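## Task

Take tube A (violet cap) from rack RK position D4 and set it upright on the centre of the balance pan. Close the balance door and press PRINT. Then seat tube A fully down in bore A3 of dry block DB and close the balance door. Do not grip or unseat anyone else's tubes in their bores or wells. Every station must end upright and level on the bench mat. Nothing may depend on the robot holding it at the end. Finally open the gripper and move the arm away.

## Robot and tools

Robot: one Kinova Gen3 arm (seven joints) carrying a Robotiq 2F-85 parallel gripper and a wrist camera. The fingers point along the gripper's +z axis and close along its y axis. The reported hand point (end_effector_position) lies midway between the pads when they are shut; closed fingertips reach about 19 mm past it, fully open ones about 6 mm. As the fingers close, the tips travel roughly 13 mm further out, so keep that margin above any surface.

Scene layout: rack RK sits closest to the base. Behind it, left to right: magnet block MG, spectrophotometer SP, dry block DB, balance BAL, mixer MX. None is fastened, so pushes can slide or tip them. Rows are lettered from a station's front (A nearest), columns numbered from its left (1 leftmost). The balance door is the top glass pane; it opens by sliding away from the viewer. PRINT is the white key on the sloping front; a green lamp lights when it is pressed with the door closed. Seated tubes must reach the bottom of their bore. Loose objects may occasionally be nudged by outside disturbances.

World frame for results: origin on the table below the arm base, +z up, +y to the left when looking along +x. Positions are in metres, orientation as a wxyz quaternion. Reported hand positions can be a little off, more so far from the base.

The row (used by both motion tools): 8 numbers, each in [-1, 1], ordered dx, dy, dz, rx, ry, rz, position, speed. The first six are an offset, not a pose: they are expressed in the gripper's own axes and measured from the gripper pose shown in the most recent result (before any result in the scene, or for later calls within the same reply, from where the robot is when the action begins). Scale: 1.0 equals 0.6 m for dx/dy/dz and 180 degrees for rx/ry/rz, which together form one rotation vector. Because offsets start from a measured pose, repeating a small push into something rigid does not press deeper, but into something yielding it does. All zeros is not a pause; it pulls the hand back to the reference pose. position sets finger opening: +1 fully open (85 mm), 0 about 41 mm, pads touch near -0.8, -1 closes until blocked. speed sets finger rate: about 20 mm/s at -1, 85 at 0, 150 at +1. Grip force is fixed by the arm, roughly 190 to 235 N per pad.

Tools:
- execute_actions(actions, pictures): actions is an empty list (just report state), or one item. An action item has rows (1 to 15 rows of 8 numbers) and optional steps (up to 15, default 15); each row drives one 1/30 s step, the last row repeats to fill. A wait item has only steps (up to 300), counted from the previous result including thinking time. Set pictures false to skip images.
- move(target, speed): target is one 8-number row as above; the hand follows a straight path toward it lasting 0.5 to 10 s (cut off after 10 s). speed is in m/s, 0.002 to 0.5, default 0.25; turning is capped at twice that in rad/s. Finger values are sent at the start. The path does not avoid obstacles, and the hand may lag, drift or overshoot speed, especially near full reach. Faster contact and aiming further past a surface both mean harder impact.
- wait(seconds): 0 to 10 s, sends nothing new.
- zoom_image(camera, region): camera is cam_high, cam_low or cam_wrist; region [x0, y0, x1, y1] in image pixels (images are 896x504), at most 504x504.
- read_manual(section): licence texts only.
- finished_scene(scene): ends the current scene by its number and reports success; irreversible.

Result lines: the state gives pose, joint positions and position_measured_pct (about 50 minus 50 times the finger position; 0 = fully open). If fingers stopped below about 90 they hold or touch something; around 90 or above the pads met, on nothing or a very thin item. A move result adds a move: line with its ending (done, off_target, moving, held, fault), active limits (paced = command clipped; held = a clearance check blocked steps, after which the arm may lurch faster), and distance from target. "pose unreachable" and HELD mark commands the clearance check altered or blocked. Hand target shows where the controller is currently steering.

Motion behaviour: each step the commanded pose is clipped to 70 mm and 16 degrees from the measured one; large moves may finish short, so check and continue. Position is favoured over orientation when both cannot be met. The simulation keeps running while replies are composed.

Gripping: hold -1 to grip firmly; to release, command an opening wider than the object. For a gentle grip, open first and then close to just under the object width. Fingers re-close on their own if the object slips or gives way.

Avoid: knocking anything off the table; dropping tubes; slams and hard collisions; joint torque reaching the load limits (waist, shoulder, upper arm roll, elbow 49.1 N m; forearm roll, wrist pitch, wrist roll 30.9 N m), which freezes the arm for 10 s; long holds that heat motors (warning at 60 °C, weak braking and sinking at 75 °C). Leave stations level and other tubes untouched.

Each tool is called after "Request:" by a JSON object that holds its "api" and its "payload", one argument or row to a line.

## Session

Request:
{"api": "execute_actions", "payload": {
  "actions": []
}}

Scene clock: 0.00 s of 12600.00 s.
end_effector_position=(+0.6981, +0.2396, +0.3401) position_measured_pct=0.0 end_effector_quat_wxyz=(-0.296, +0.717, -0.627, -0.074)
Joint positions: [ 0.055  0.885 -0.553  0.913 -0.049  0.997  3.061]
Joint velocities: [ 0.     0.    -0.002  0.    -0.     0.001 -0.   ]
Motor temperatures (°C, as the motors report them): [30 29 27 33 33 36 40]
Hand target: +0.698, +0.240, +0.340; -0.296, +0.717, -0.627, -0.074

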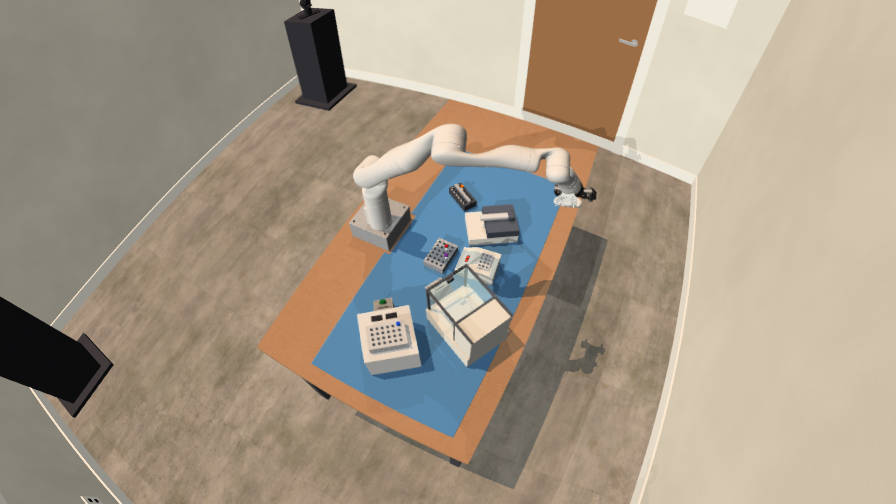

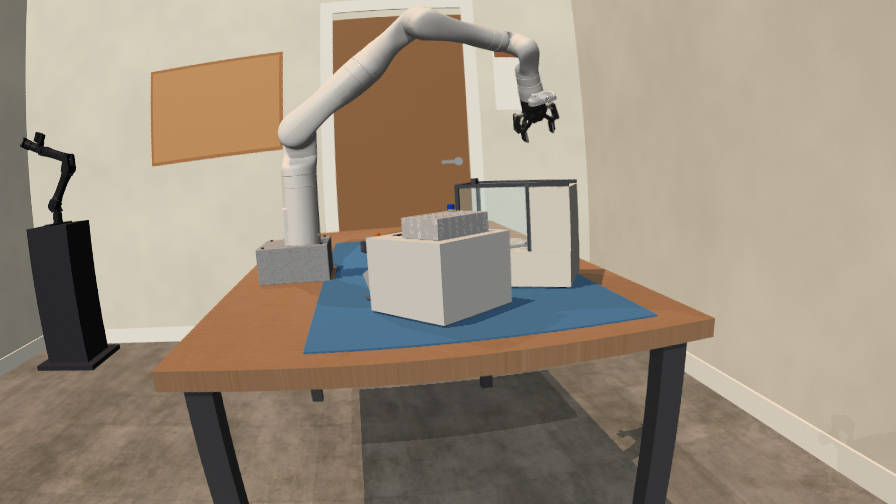

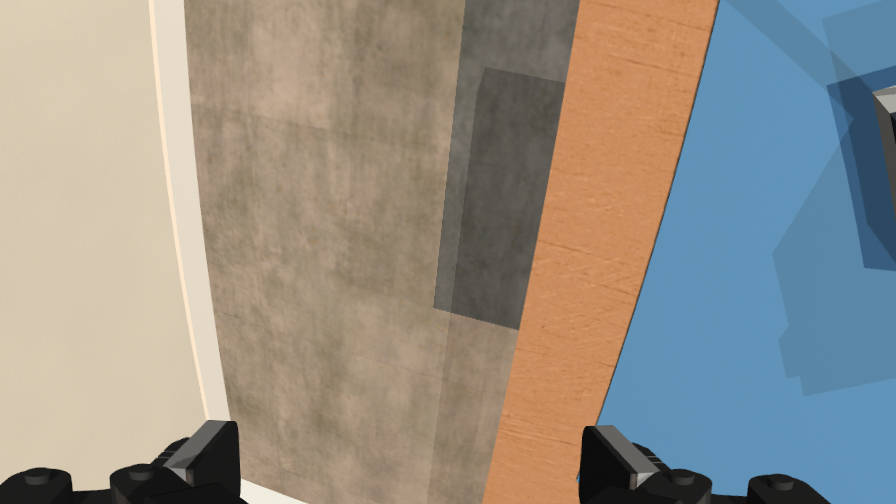

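Request:
{"api": "zoom_image", "payload": {
  "camera": "cam_high",
  "region": [320, 160, 600, 390]
}}

Region (320, 160, 600, 390) of cam_high's 896x504 image, scaled by 1.800, with more detail than that image has; it fills the top 414 rows of this view, and the rest is white.

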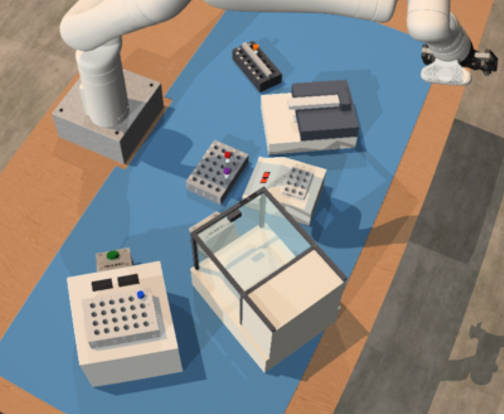

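Request:
{"api": "move", "payload": {
  "target": [0.032,0.427,-0.398,-0.102,0.169,0.041,1,0]
}}

Scene clock: 26.20 s of 12600.00 s.
end_effector_position=(+0.3972, +0.0888, +0.4392) position_measured_pct=0.0 end_effector_quat_wxyz=(+0.000, +0.707, -0.707, -0.000)
Joint positions: [ 0.066  0.254 -0.45   1.436  0.108  1.479  2.753]
Joint velocities: [ 0.    -0.005  0.     0.001  0.002 -0.001 -0.001]
Motor temperatures (°C, as the motors report them): [30 31 27 33 33 36 40]
Hand target: +0.397, +0.089, +0.439; +0.000, +0.707, -0.707, +0.000
Off the commanded pose: 0.001 m, 0 deg.
move: done

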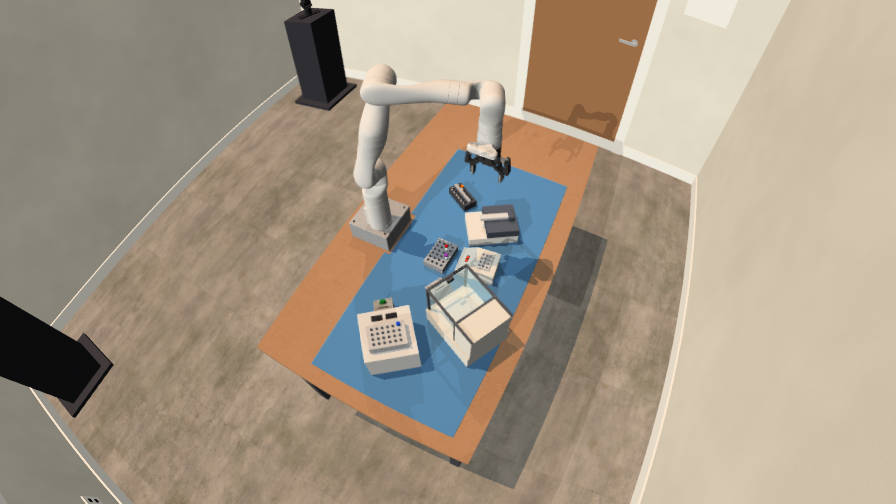

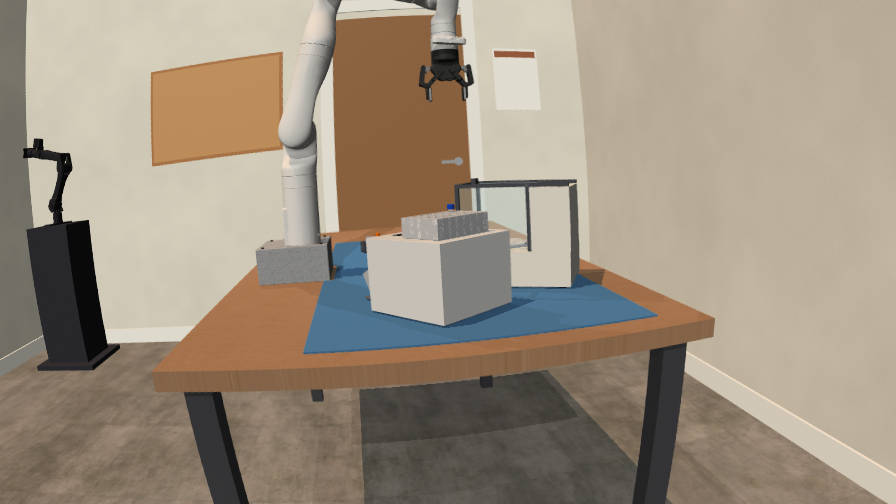

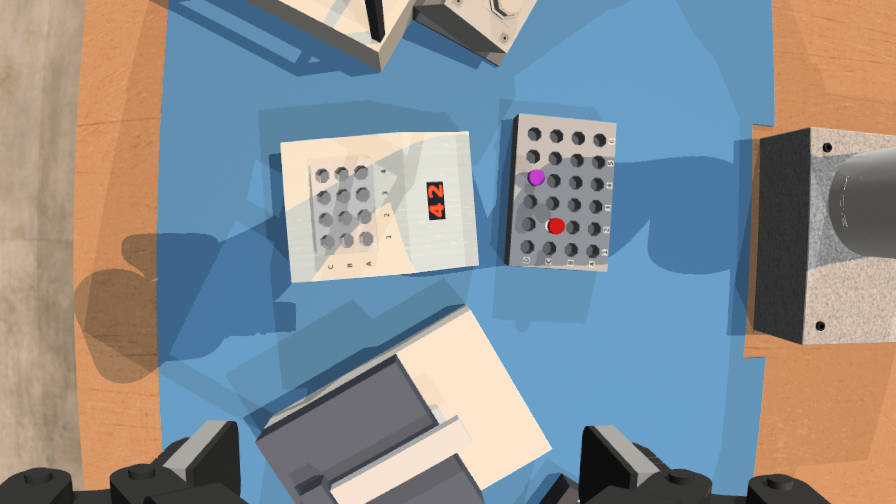

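Request:
{"api": "move", "payload": {
  "target": [0.115,0.113,0.315,0,0,0,0.3,0]
}}

Scene clock: 49.50 s of 12600.00 s.
end_effector_position=(+0.3298, +0.0197, +0.2503) position_measured_pct=34.9 end_effector_quat_wxyz=(+0.000, +0.707, -0.707, -0.000)
Joint positions: [ 0.2    0.275 -0.398  2.079  0.144  0.816  2.85 ]
Joint velocities: [ 0.     0.003  0.002  0.003  0.002 -0.003  0.   ]
Motor temperatures (°C, as the motors report them): [30 31 27 33 33 36 40]
Hand target: +0.330, +0.020, +0.250; +0.000, +0.707, -0.707, -0.000
Off the commanded pose: 0.001 m, 0 deg.
move: done

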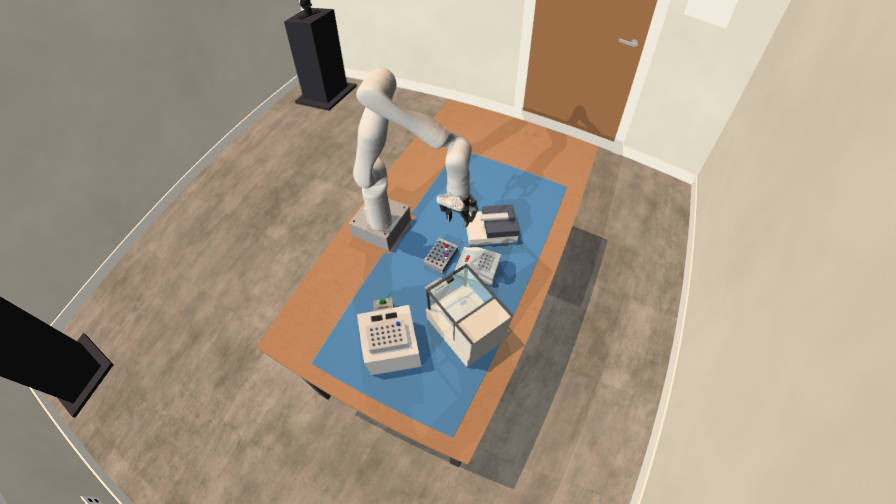

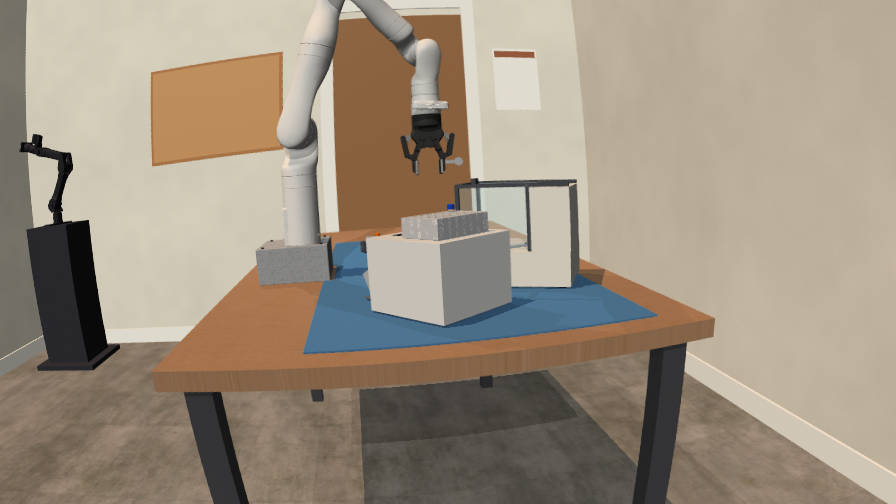

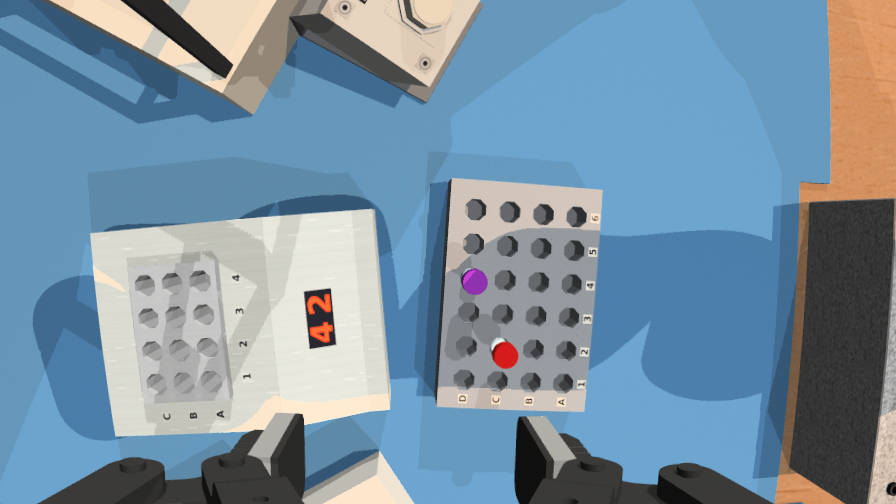

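Request:
{"api": "move", "payload": {
  "target": [0.047,0.042,0.167,0,0,0,0.0,0]
}}

Scene clock: 67.80 s of 12600.00 s.
end_effector_position=(+0.3050, -0.0088, +0.1504) position_measured_pct=49.6 end_effector_quat_wxyz=(+0.000, +0.707, -0.707, +0.000)
Joint positions: [ 0.178  0.467 -0.289  2.286  0.314  0.427  2.764]
Joint velocities: [-0.006  0.005  0.003  0.002  0.004 -0.004 -0.003]
Motor temperatures (°C, as the motors report them): [30 31 27 33 33 36 40]
Hand target: +0.305, -0.009, +0.150; +0.000, +0.707, -0.707, +0.000
Off the commanded pose: 0.001 m, 0 deg.
move: done

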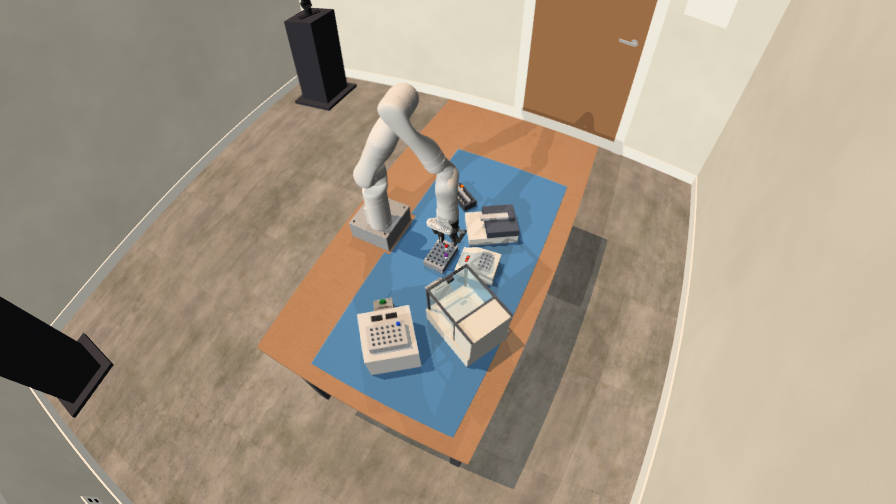

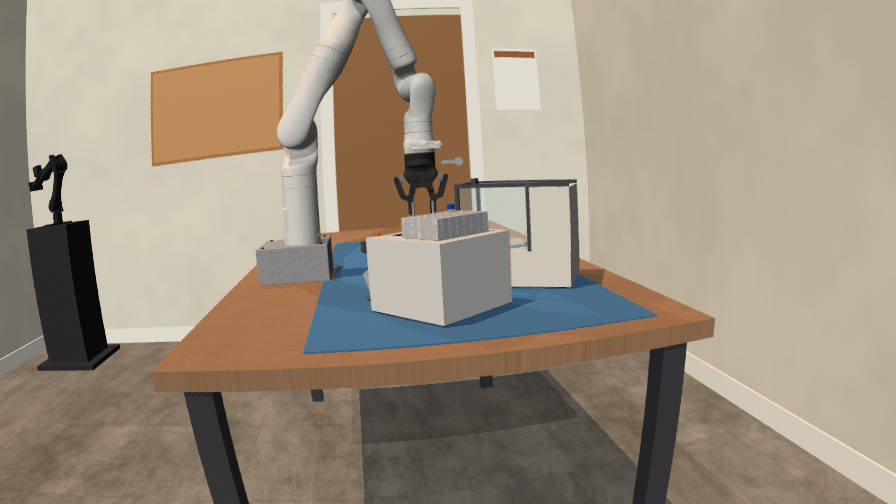

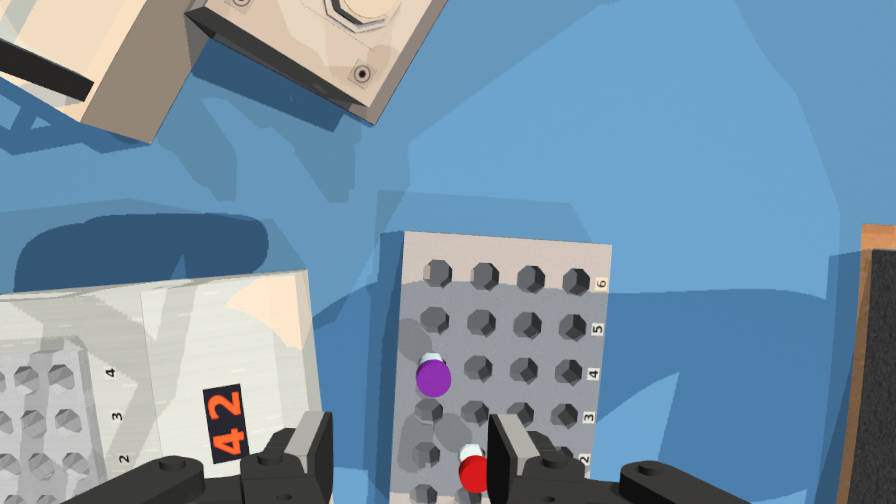

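Request:
{"api": "move", "payload": {
  "target": [0.003,0.012,0.067,0,0,0,-0.2,0],
  "speed": 0.1
}}

Scene clock: 80.27 s of 12600.00 s.
end_effector_position=(+0.2981, -0.0110, +0.1105) position_measured_pct=59.9 end_effector_quat_wxyz=(+0.000, +0.706, -0.708, +0.001)
Joint positions: [ 0.099  0.574 -0.183  2.339  0.4    0.257  2.689]
Joint velocities: [-0.01   0.007  0.005 -0.     0.004 -0.006 -0.004]
Motor temperatures (°C, as the motors report them): [30 31 27 33 33 36 40]
Hand target: +0.298, -0.011, +0.110; +0.000, +0.707, -0.707, +0.000
Off the commanded pose: 0.001 m, 0 deg.
move: done

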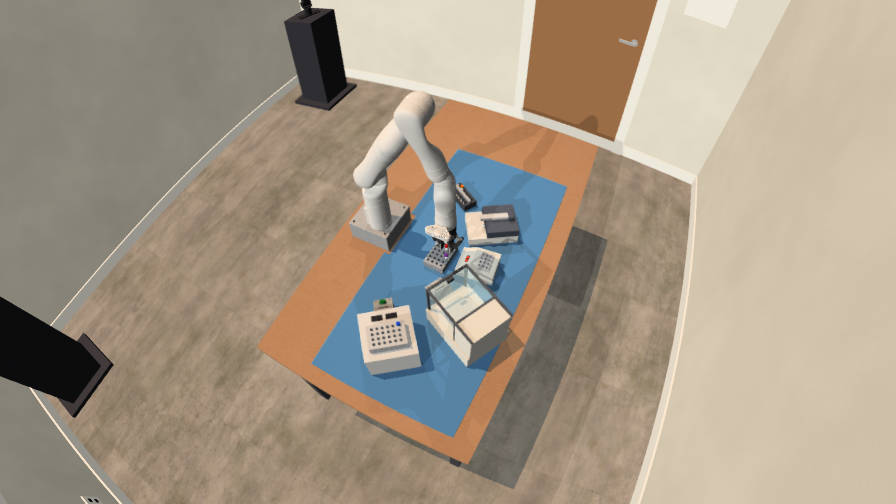

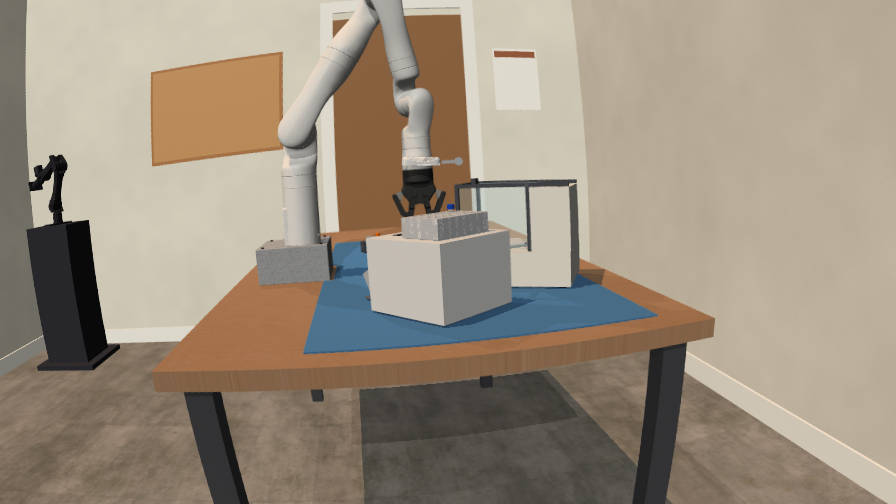

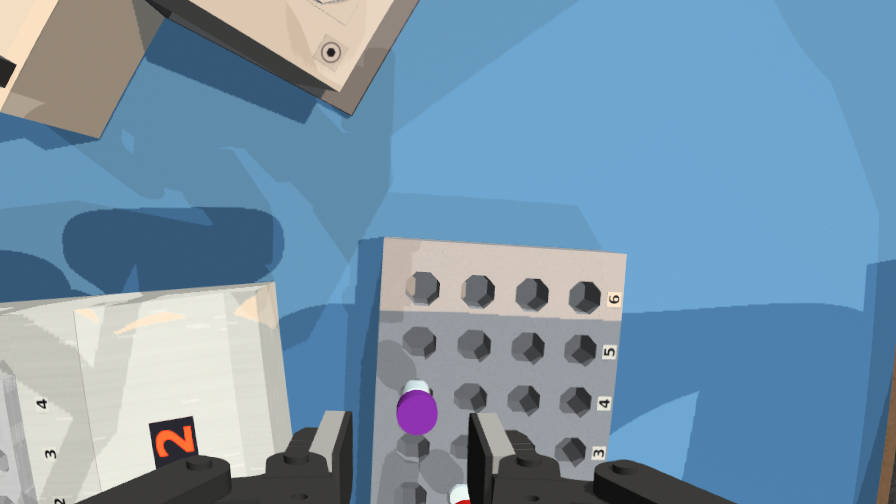

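Request:
{"api": "move", "payload": {
  "target": [0,0,0.08,0,0,0,-0.2,0],
  "speed": 0.04
}}

Request:
{"api": "zoom_image", "payload": {
  "camera": "cam_high",
  "region": [390, 200, 510, 290]
}}

Scene clock: 101.00 s of 12600.00 s.
end_effector_position=(+0.2986, -0.0112, +0.0629) position_measured_pct=59.9 end_effector_quat_wxyz=(-0.000, +0.706, -0.708, +0.001)
Joint positions: [-0.006  0.728 -0.044  2.355  0.448  0.067  2.646]
Joint velocities: [-0.006  0.007  0.003 -0.001  0.001 -0.004 -0.   ]
Motor temperatures (°C, as the motors report them): [30 31 27 33 33 36 40]
Hand target: +0.298, -0.011, +0.063; +0.000, +0.706, -0.708, +0.001
Off the commanded pose: 0.001 m, 0 deg.
move: done

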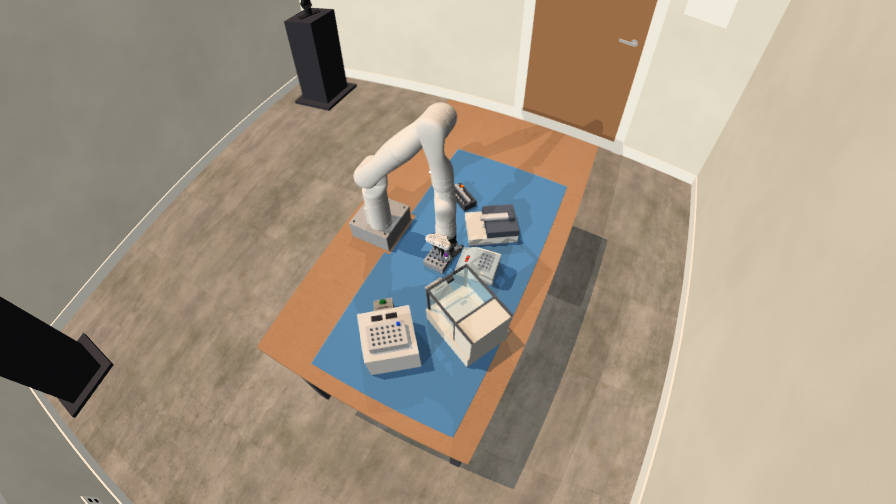

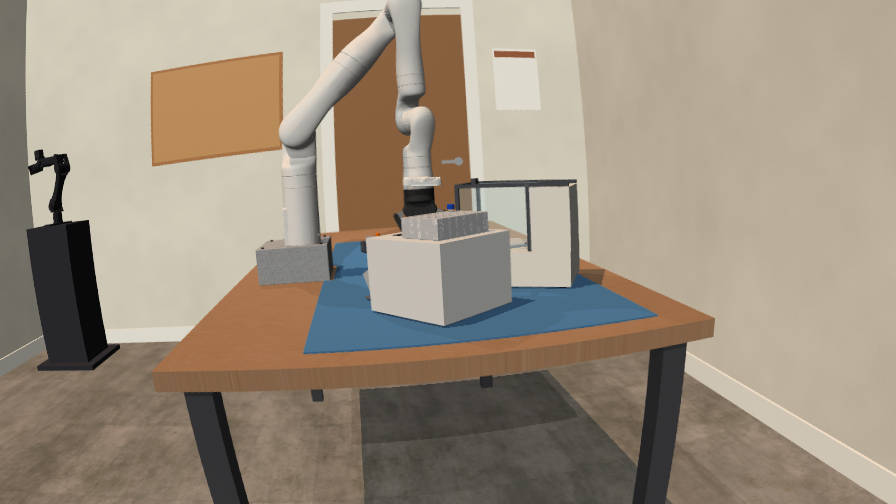

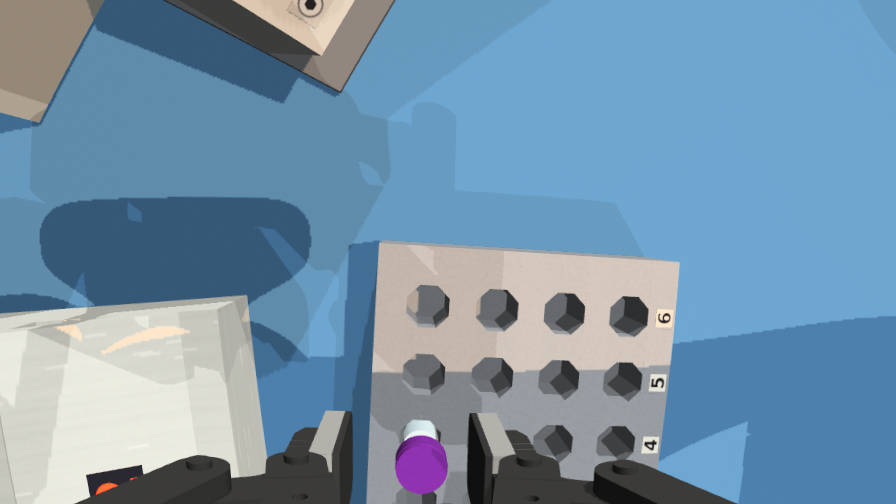

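Region (390, 200, 510, 290) of cam_high's 896x504 image, scaled by 4.200, with more detail than that image has; it fills the top 378 rows of this view, and the rest is white.

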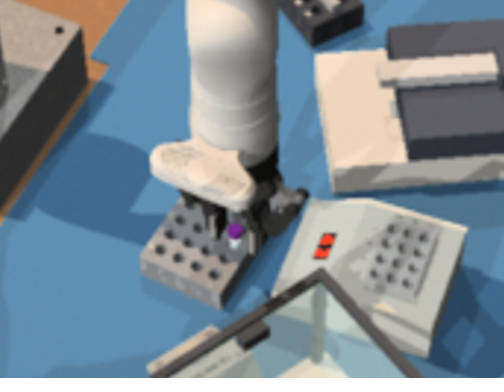

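Request:
{"api": "move", "payload": {
  "target": [0,0,0.013,0,0,0,-0.2,0],
  "speed": 0.02
}}

Request:
{"api": "execute_actions", "payload": {
  "actions": [
    {"rows":[[0,0,0,0,0,0,-1,-0.5]],"steps":15}
  ]
}}

Scene clock: 121.57 s of 12600.00 s.
end_effector_position=(+0.2987, -0.0113, +0.0553) position_measured_pct=59.9 end_effector_quat_wxyz=(-0.000, +0.706, -0.708, +0.001)
Joint positions: [-0.021  0.753 -0.024  2.355  0.45   0.038  2.644]
Joint velocities: [-0.004  0.006  0.001  0.001 -0.001 -0.006 -0.001]
Motor temperatures (°C, as the motors report them): [30 31 27 33 33 36 40]
Hand target: +0.299, -0.011, +0.055; -0.000, +0.706, -0.708, +0.001
Off the commanded pose: 0.000 m, 0 deg.
move: done

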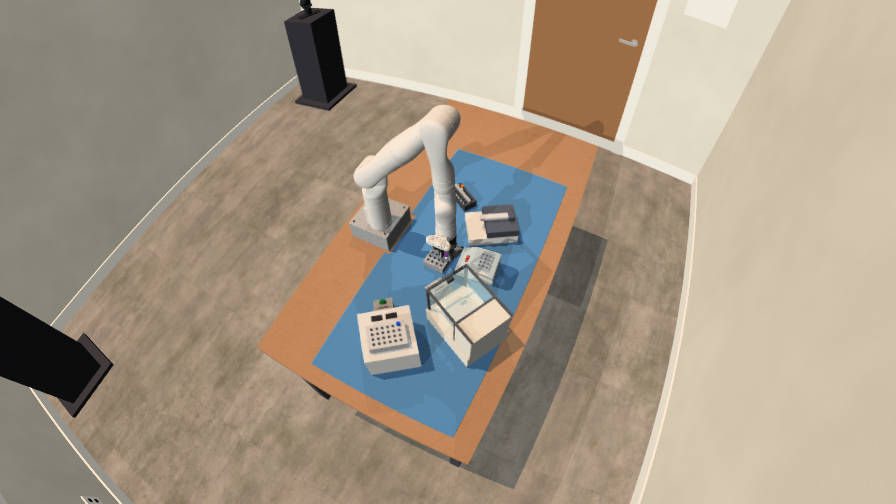

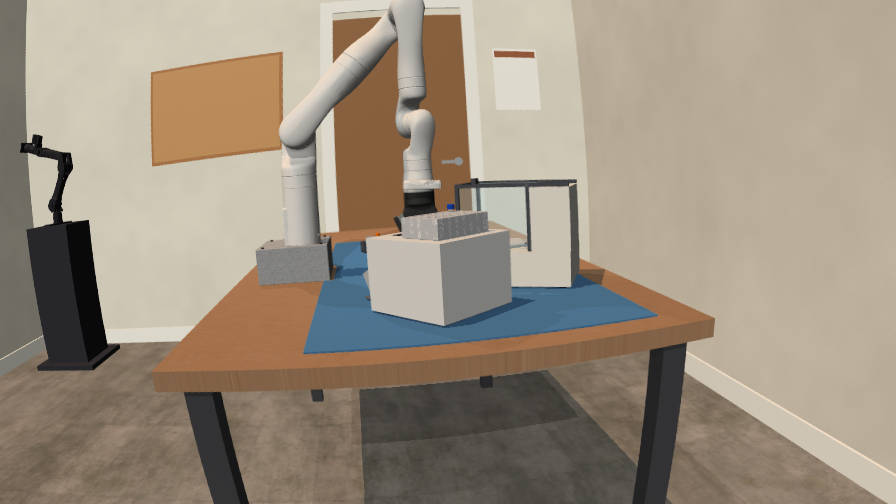

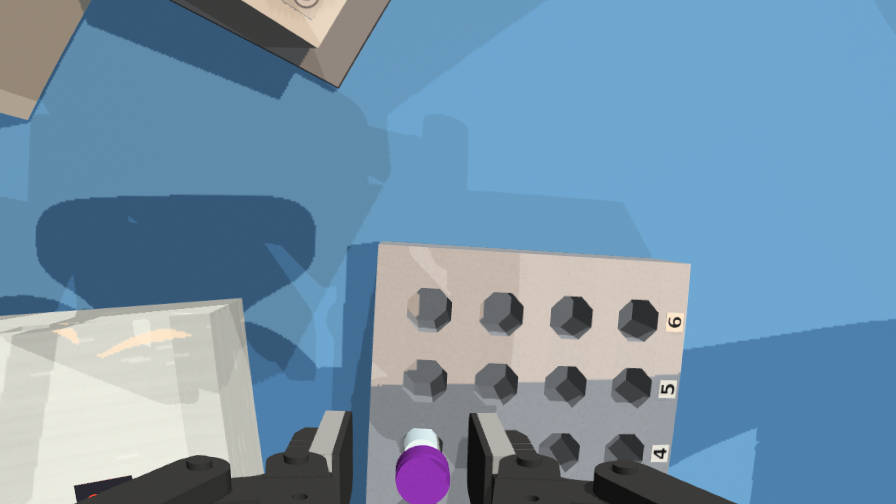

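Scene clock: 122.07 s of 12600.00 s.
end_effector_position=(+0.2978, -0.0113, +0.0553) position_measured_pct=81.0 end_effector_quat_wxyz=(+0.000, +0.706, -0.708, +0.000)
Joint positions: [-0.021  0.753 -0.024  2.356  0.45   0.039  2.644]
Joint velocities: [-0.    -0.001  0.001  0.008 -0.     0.005 -0.002]
Motor temperatures (°C, as the motors report them): [30 31 27 33 33 36 40]
Hand target: +0.299, -0.011, +0.055; -0.000, +0.706, -0.708, +0.001
Off the commanded pose: 0.001 m, 0 deg.
Steps of this call (steps 1 to 15: all 15 steps of this action). Readings (end_effector_position | what the end effector reports):
1: (+0.2987, -0.0113, +0.0553) | position_measured_pct=59.9
2: (+0.2988, -0.0113, +0.0553) | position_measured_pct=60.3
4: (+0.2987, -0.0113, +0.0553) | position_measured_pct=62.7
8: (+0.2987, -0.0113, +0.0553) | position_measured_pct=69.8
15: the state above

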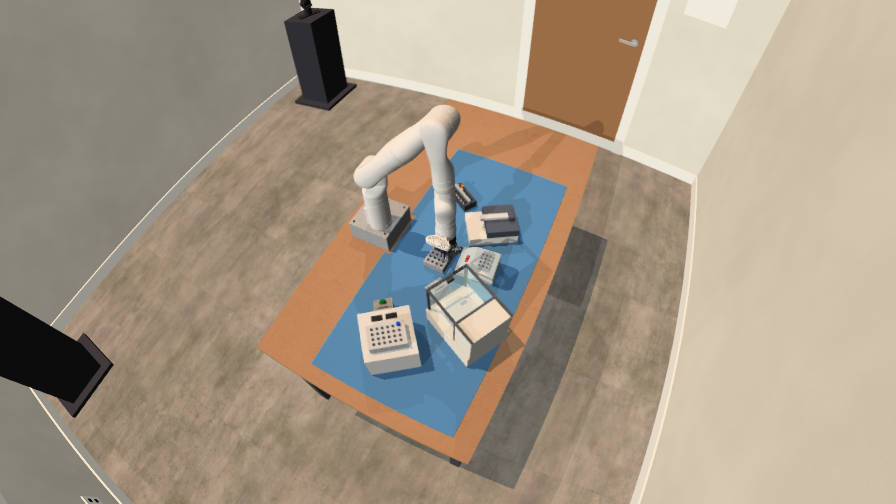

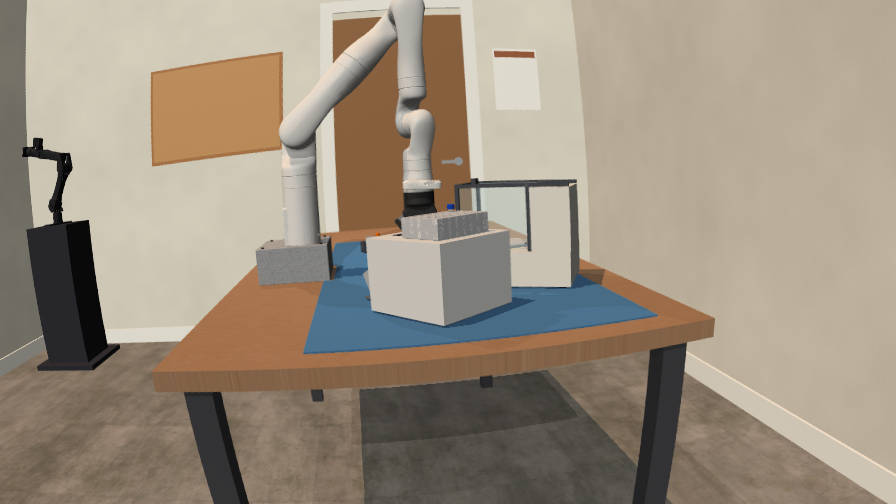

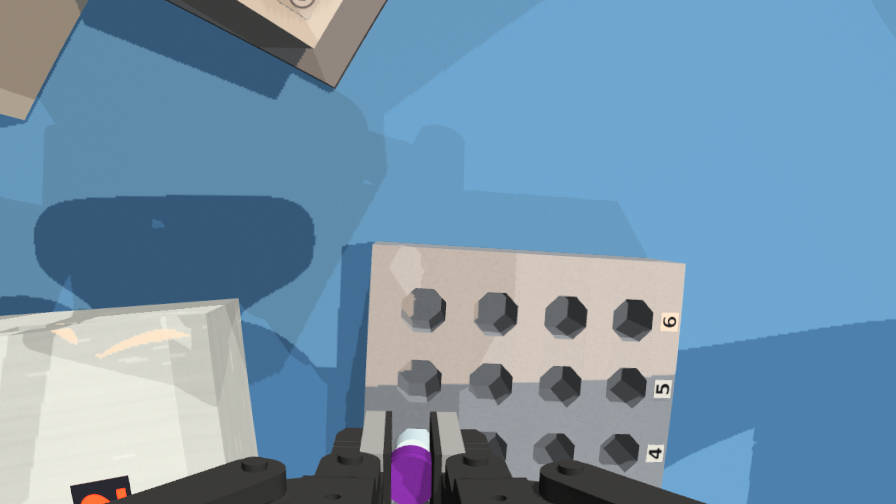

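Request:
{"api": "move", "payload": {
  "target": [0,0,0,0,0,0,-0.2,0]
}}

Request:
{"api": "move", "payload": {
  "target": [0.15,-0.25,-0.70,0,0,0,-0.2,0]
}}

Scene clock: 128.63 s of 12600.00 s.
end_effector_position=(+0.2978, -0.0113, +0.0553) position_measured_pct=59.9 end_effector_quat_wxyz=(+0.000, +0.706, -0.708, +0.000)
Joint positions: [-0.021  0.753 -0.024  2.356  0.45   0.039  2.644]
Joint velocities: [ 0.     0.     0.001 -0.001 -0.001 -0.002  0.   ]
Motor temperatures (°C, as the motors report them): [30 31 27 33 33 36 40]
Hand target: +0.298, -0.011, +0.055; +0.000, +0.706, -0.708, +0.000
Off the commanded pose: 0.000 m, 0 deg.
move: done

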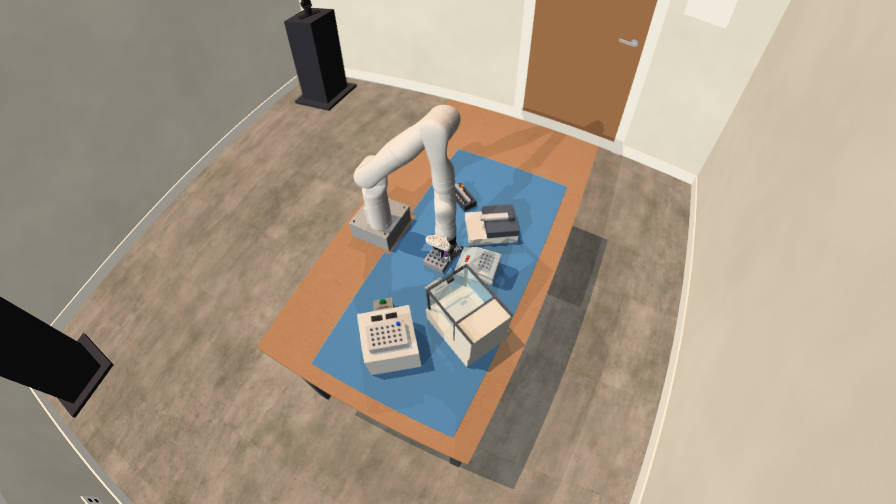

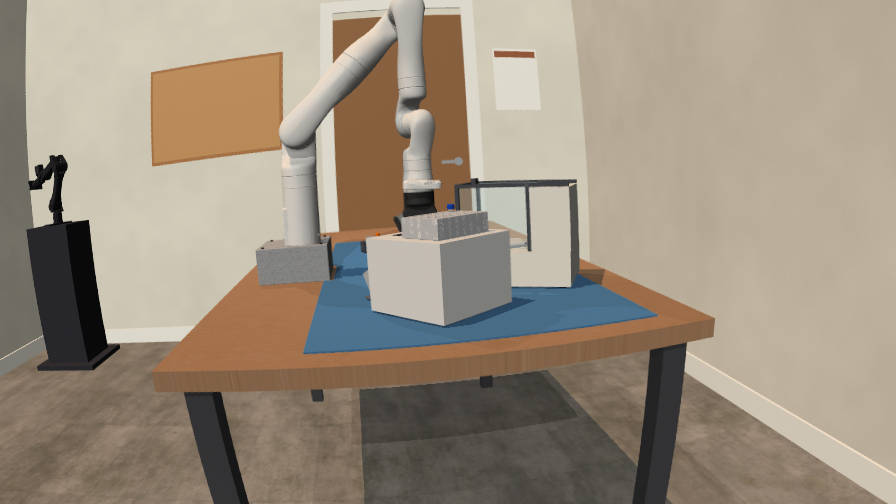

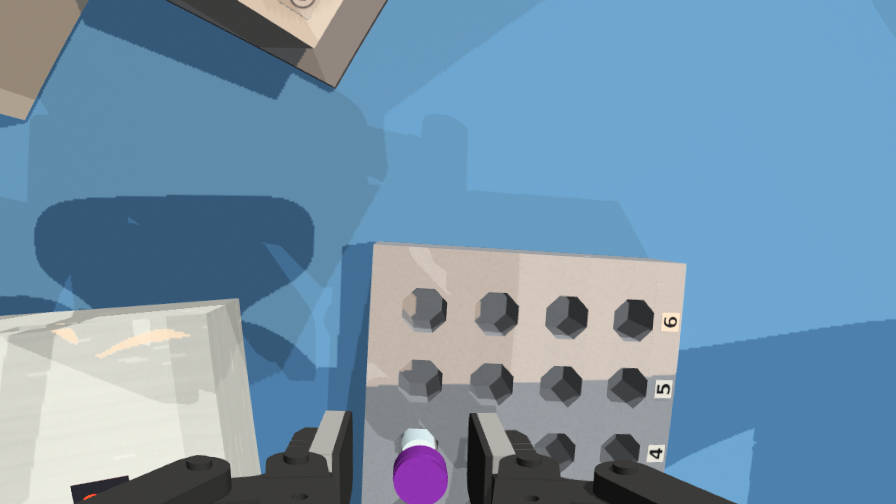

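Scene clock: 131.07 s of 12600.00 s.
end_effector_position=(+0.4470, -0.1003, +0.4755) position_measured_pct=59.9 end_effector_quat_wxyz=(-0.000, +0.707, -0.708, +0.000)
Joint positions: [ 0.375  0.367 -0.323  1.154  0.114  1.64   3.212]
Joint velocities: [-0.004  0.011  0.001 -0.01   0.001  0.007  0.   ]
Motor temperatures (°C, as the motors report them): [30 31 27 33 33 36 40]
Hand target: +0.447, -0.100, +0.475; -0.000, +0.707, -0.708, -0.000
Off the commanded pose: 0.001 m, 0 deg.
move: done

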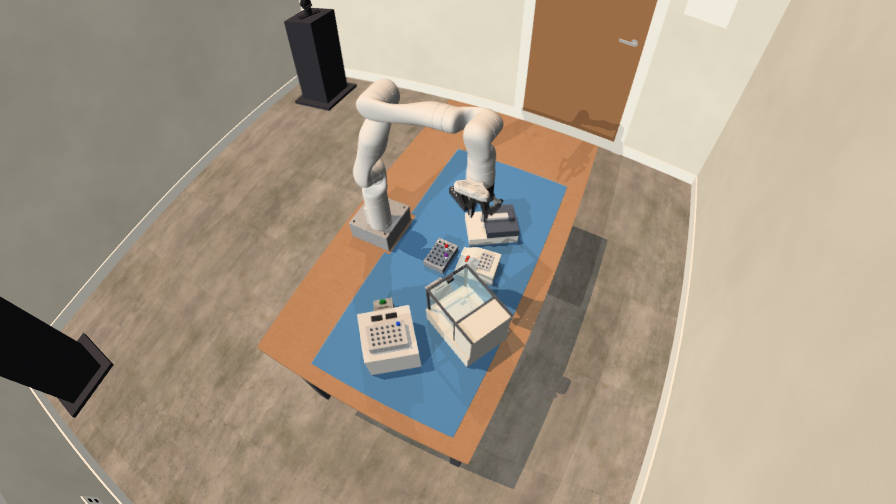

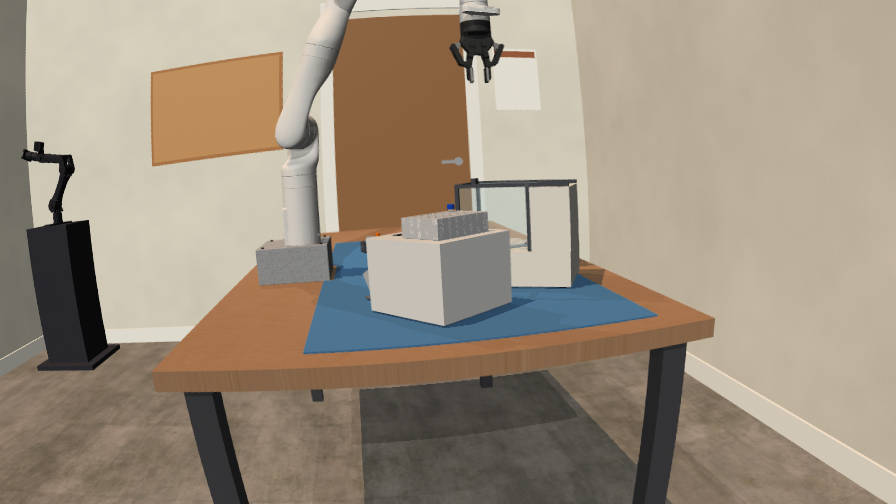

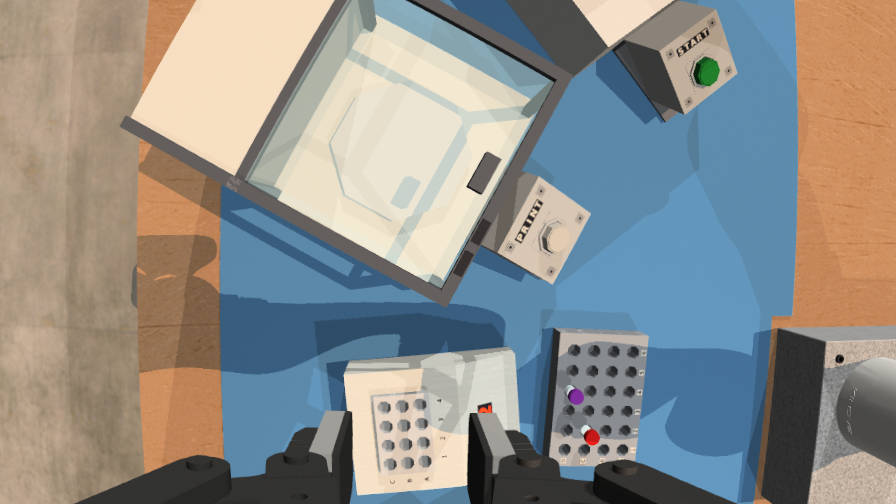

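Request:
{"api": "move", "payload": {
  "target": [0.05,0.06,0.125,0,0,0,-0.2,0]
}}

Scene clock: 148.63 s of 12600.00 s.
end_effector_position=(+0.4113, -0.1301, +0.4002) position_measured_pct=59.9 end_effector_quat_wxyz=(-0.000, +0.707, -0.708, -0.000)
Joint positions: [ 0.479  0.315 -0.31   1.468  0.096  1.376  3.297]
Joint velocities: [ 0.005 -0.006  0.002  0.005 -0.001 -0.007  0.002]
Motor temperatures (°C, as the motors report them): [30 32 27 33 33 36 40]
Hand target: +0.411, -0.130, +0.400; -0.000, +0.706, -0.708, +0.000
Off the commanded pose: 0.000 m, 0 deg.
move: done

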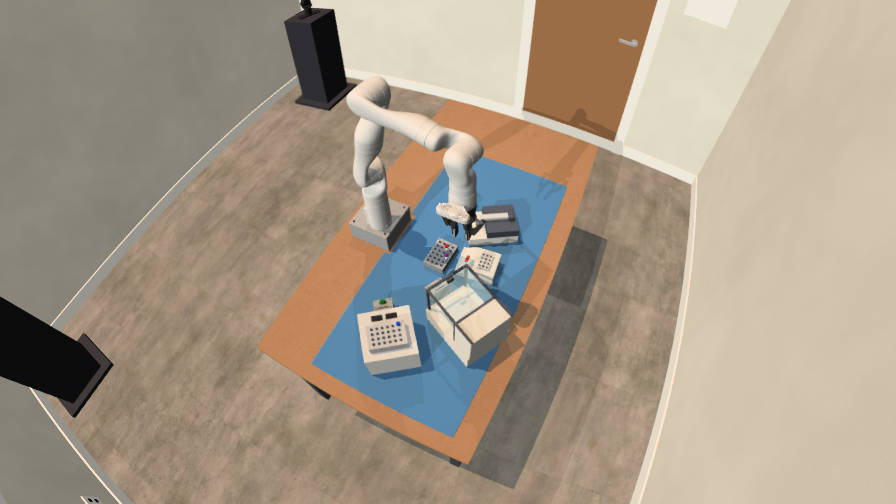

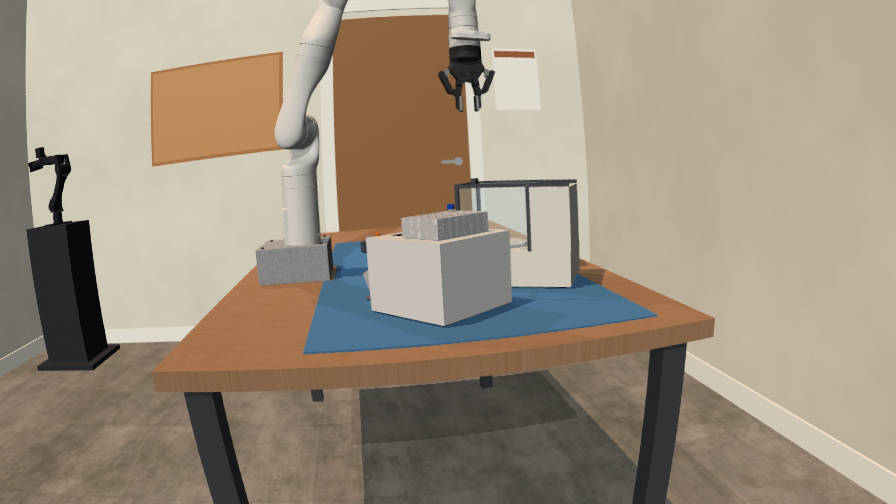

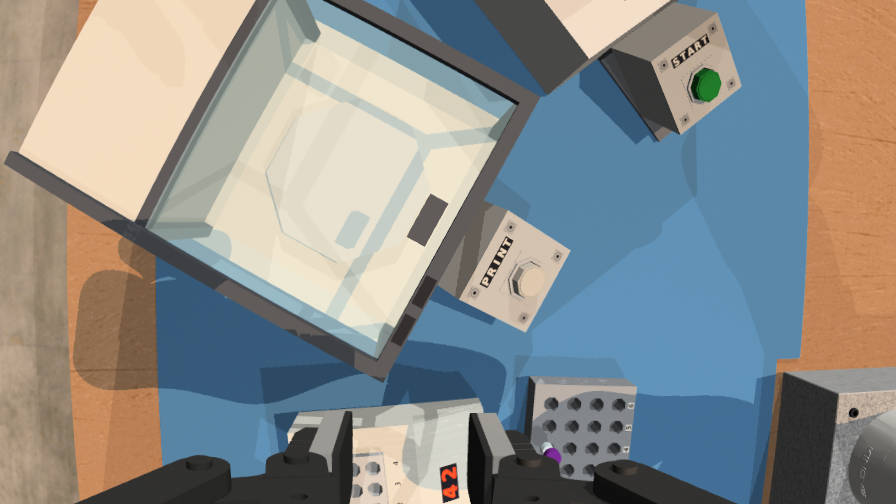

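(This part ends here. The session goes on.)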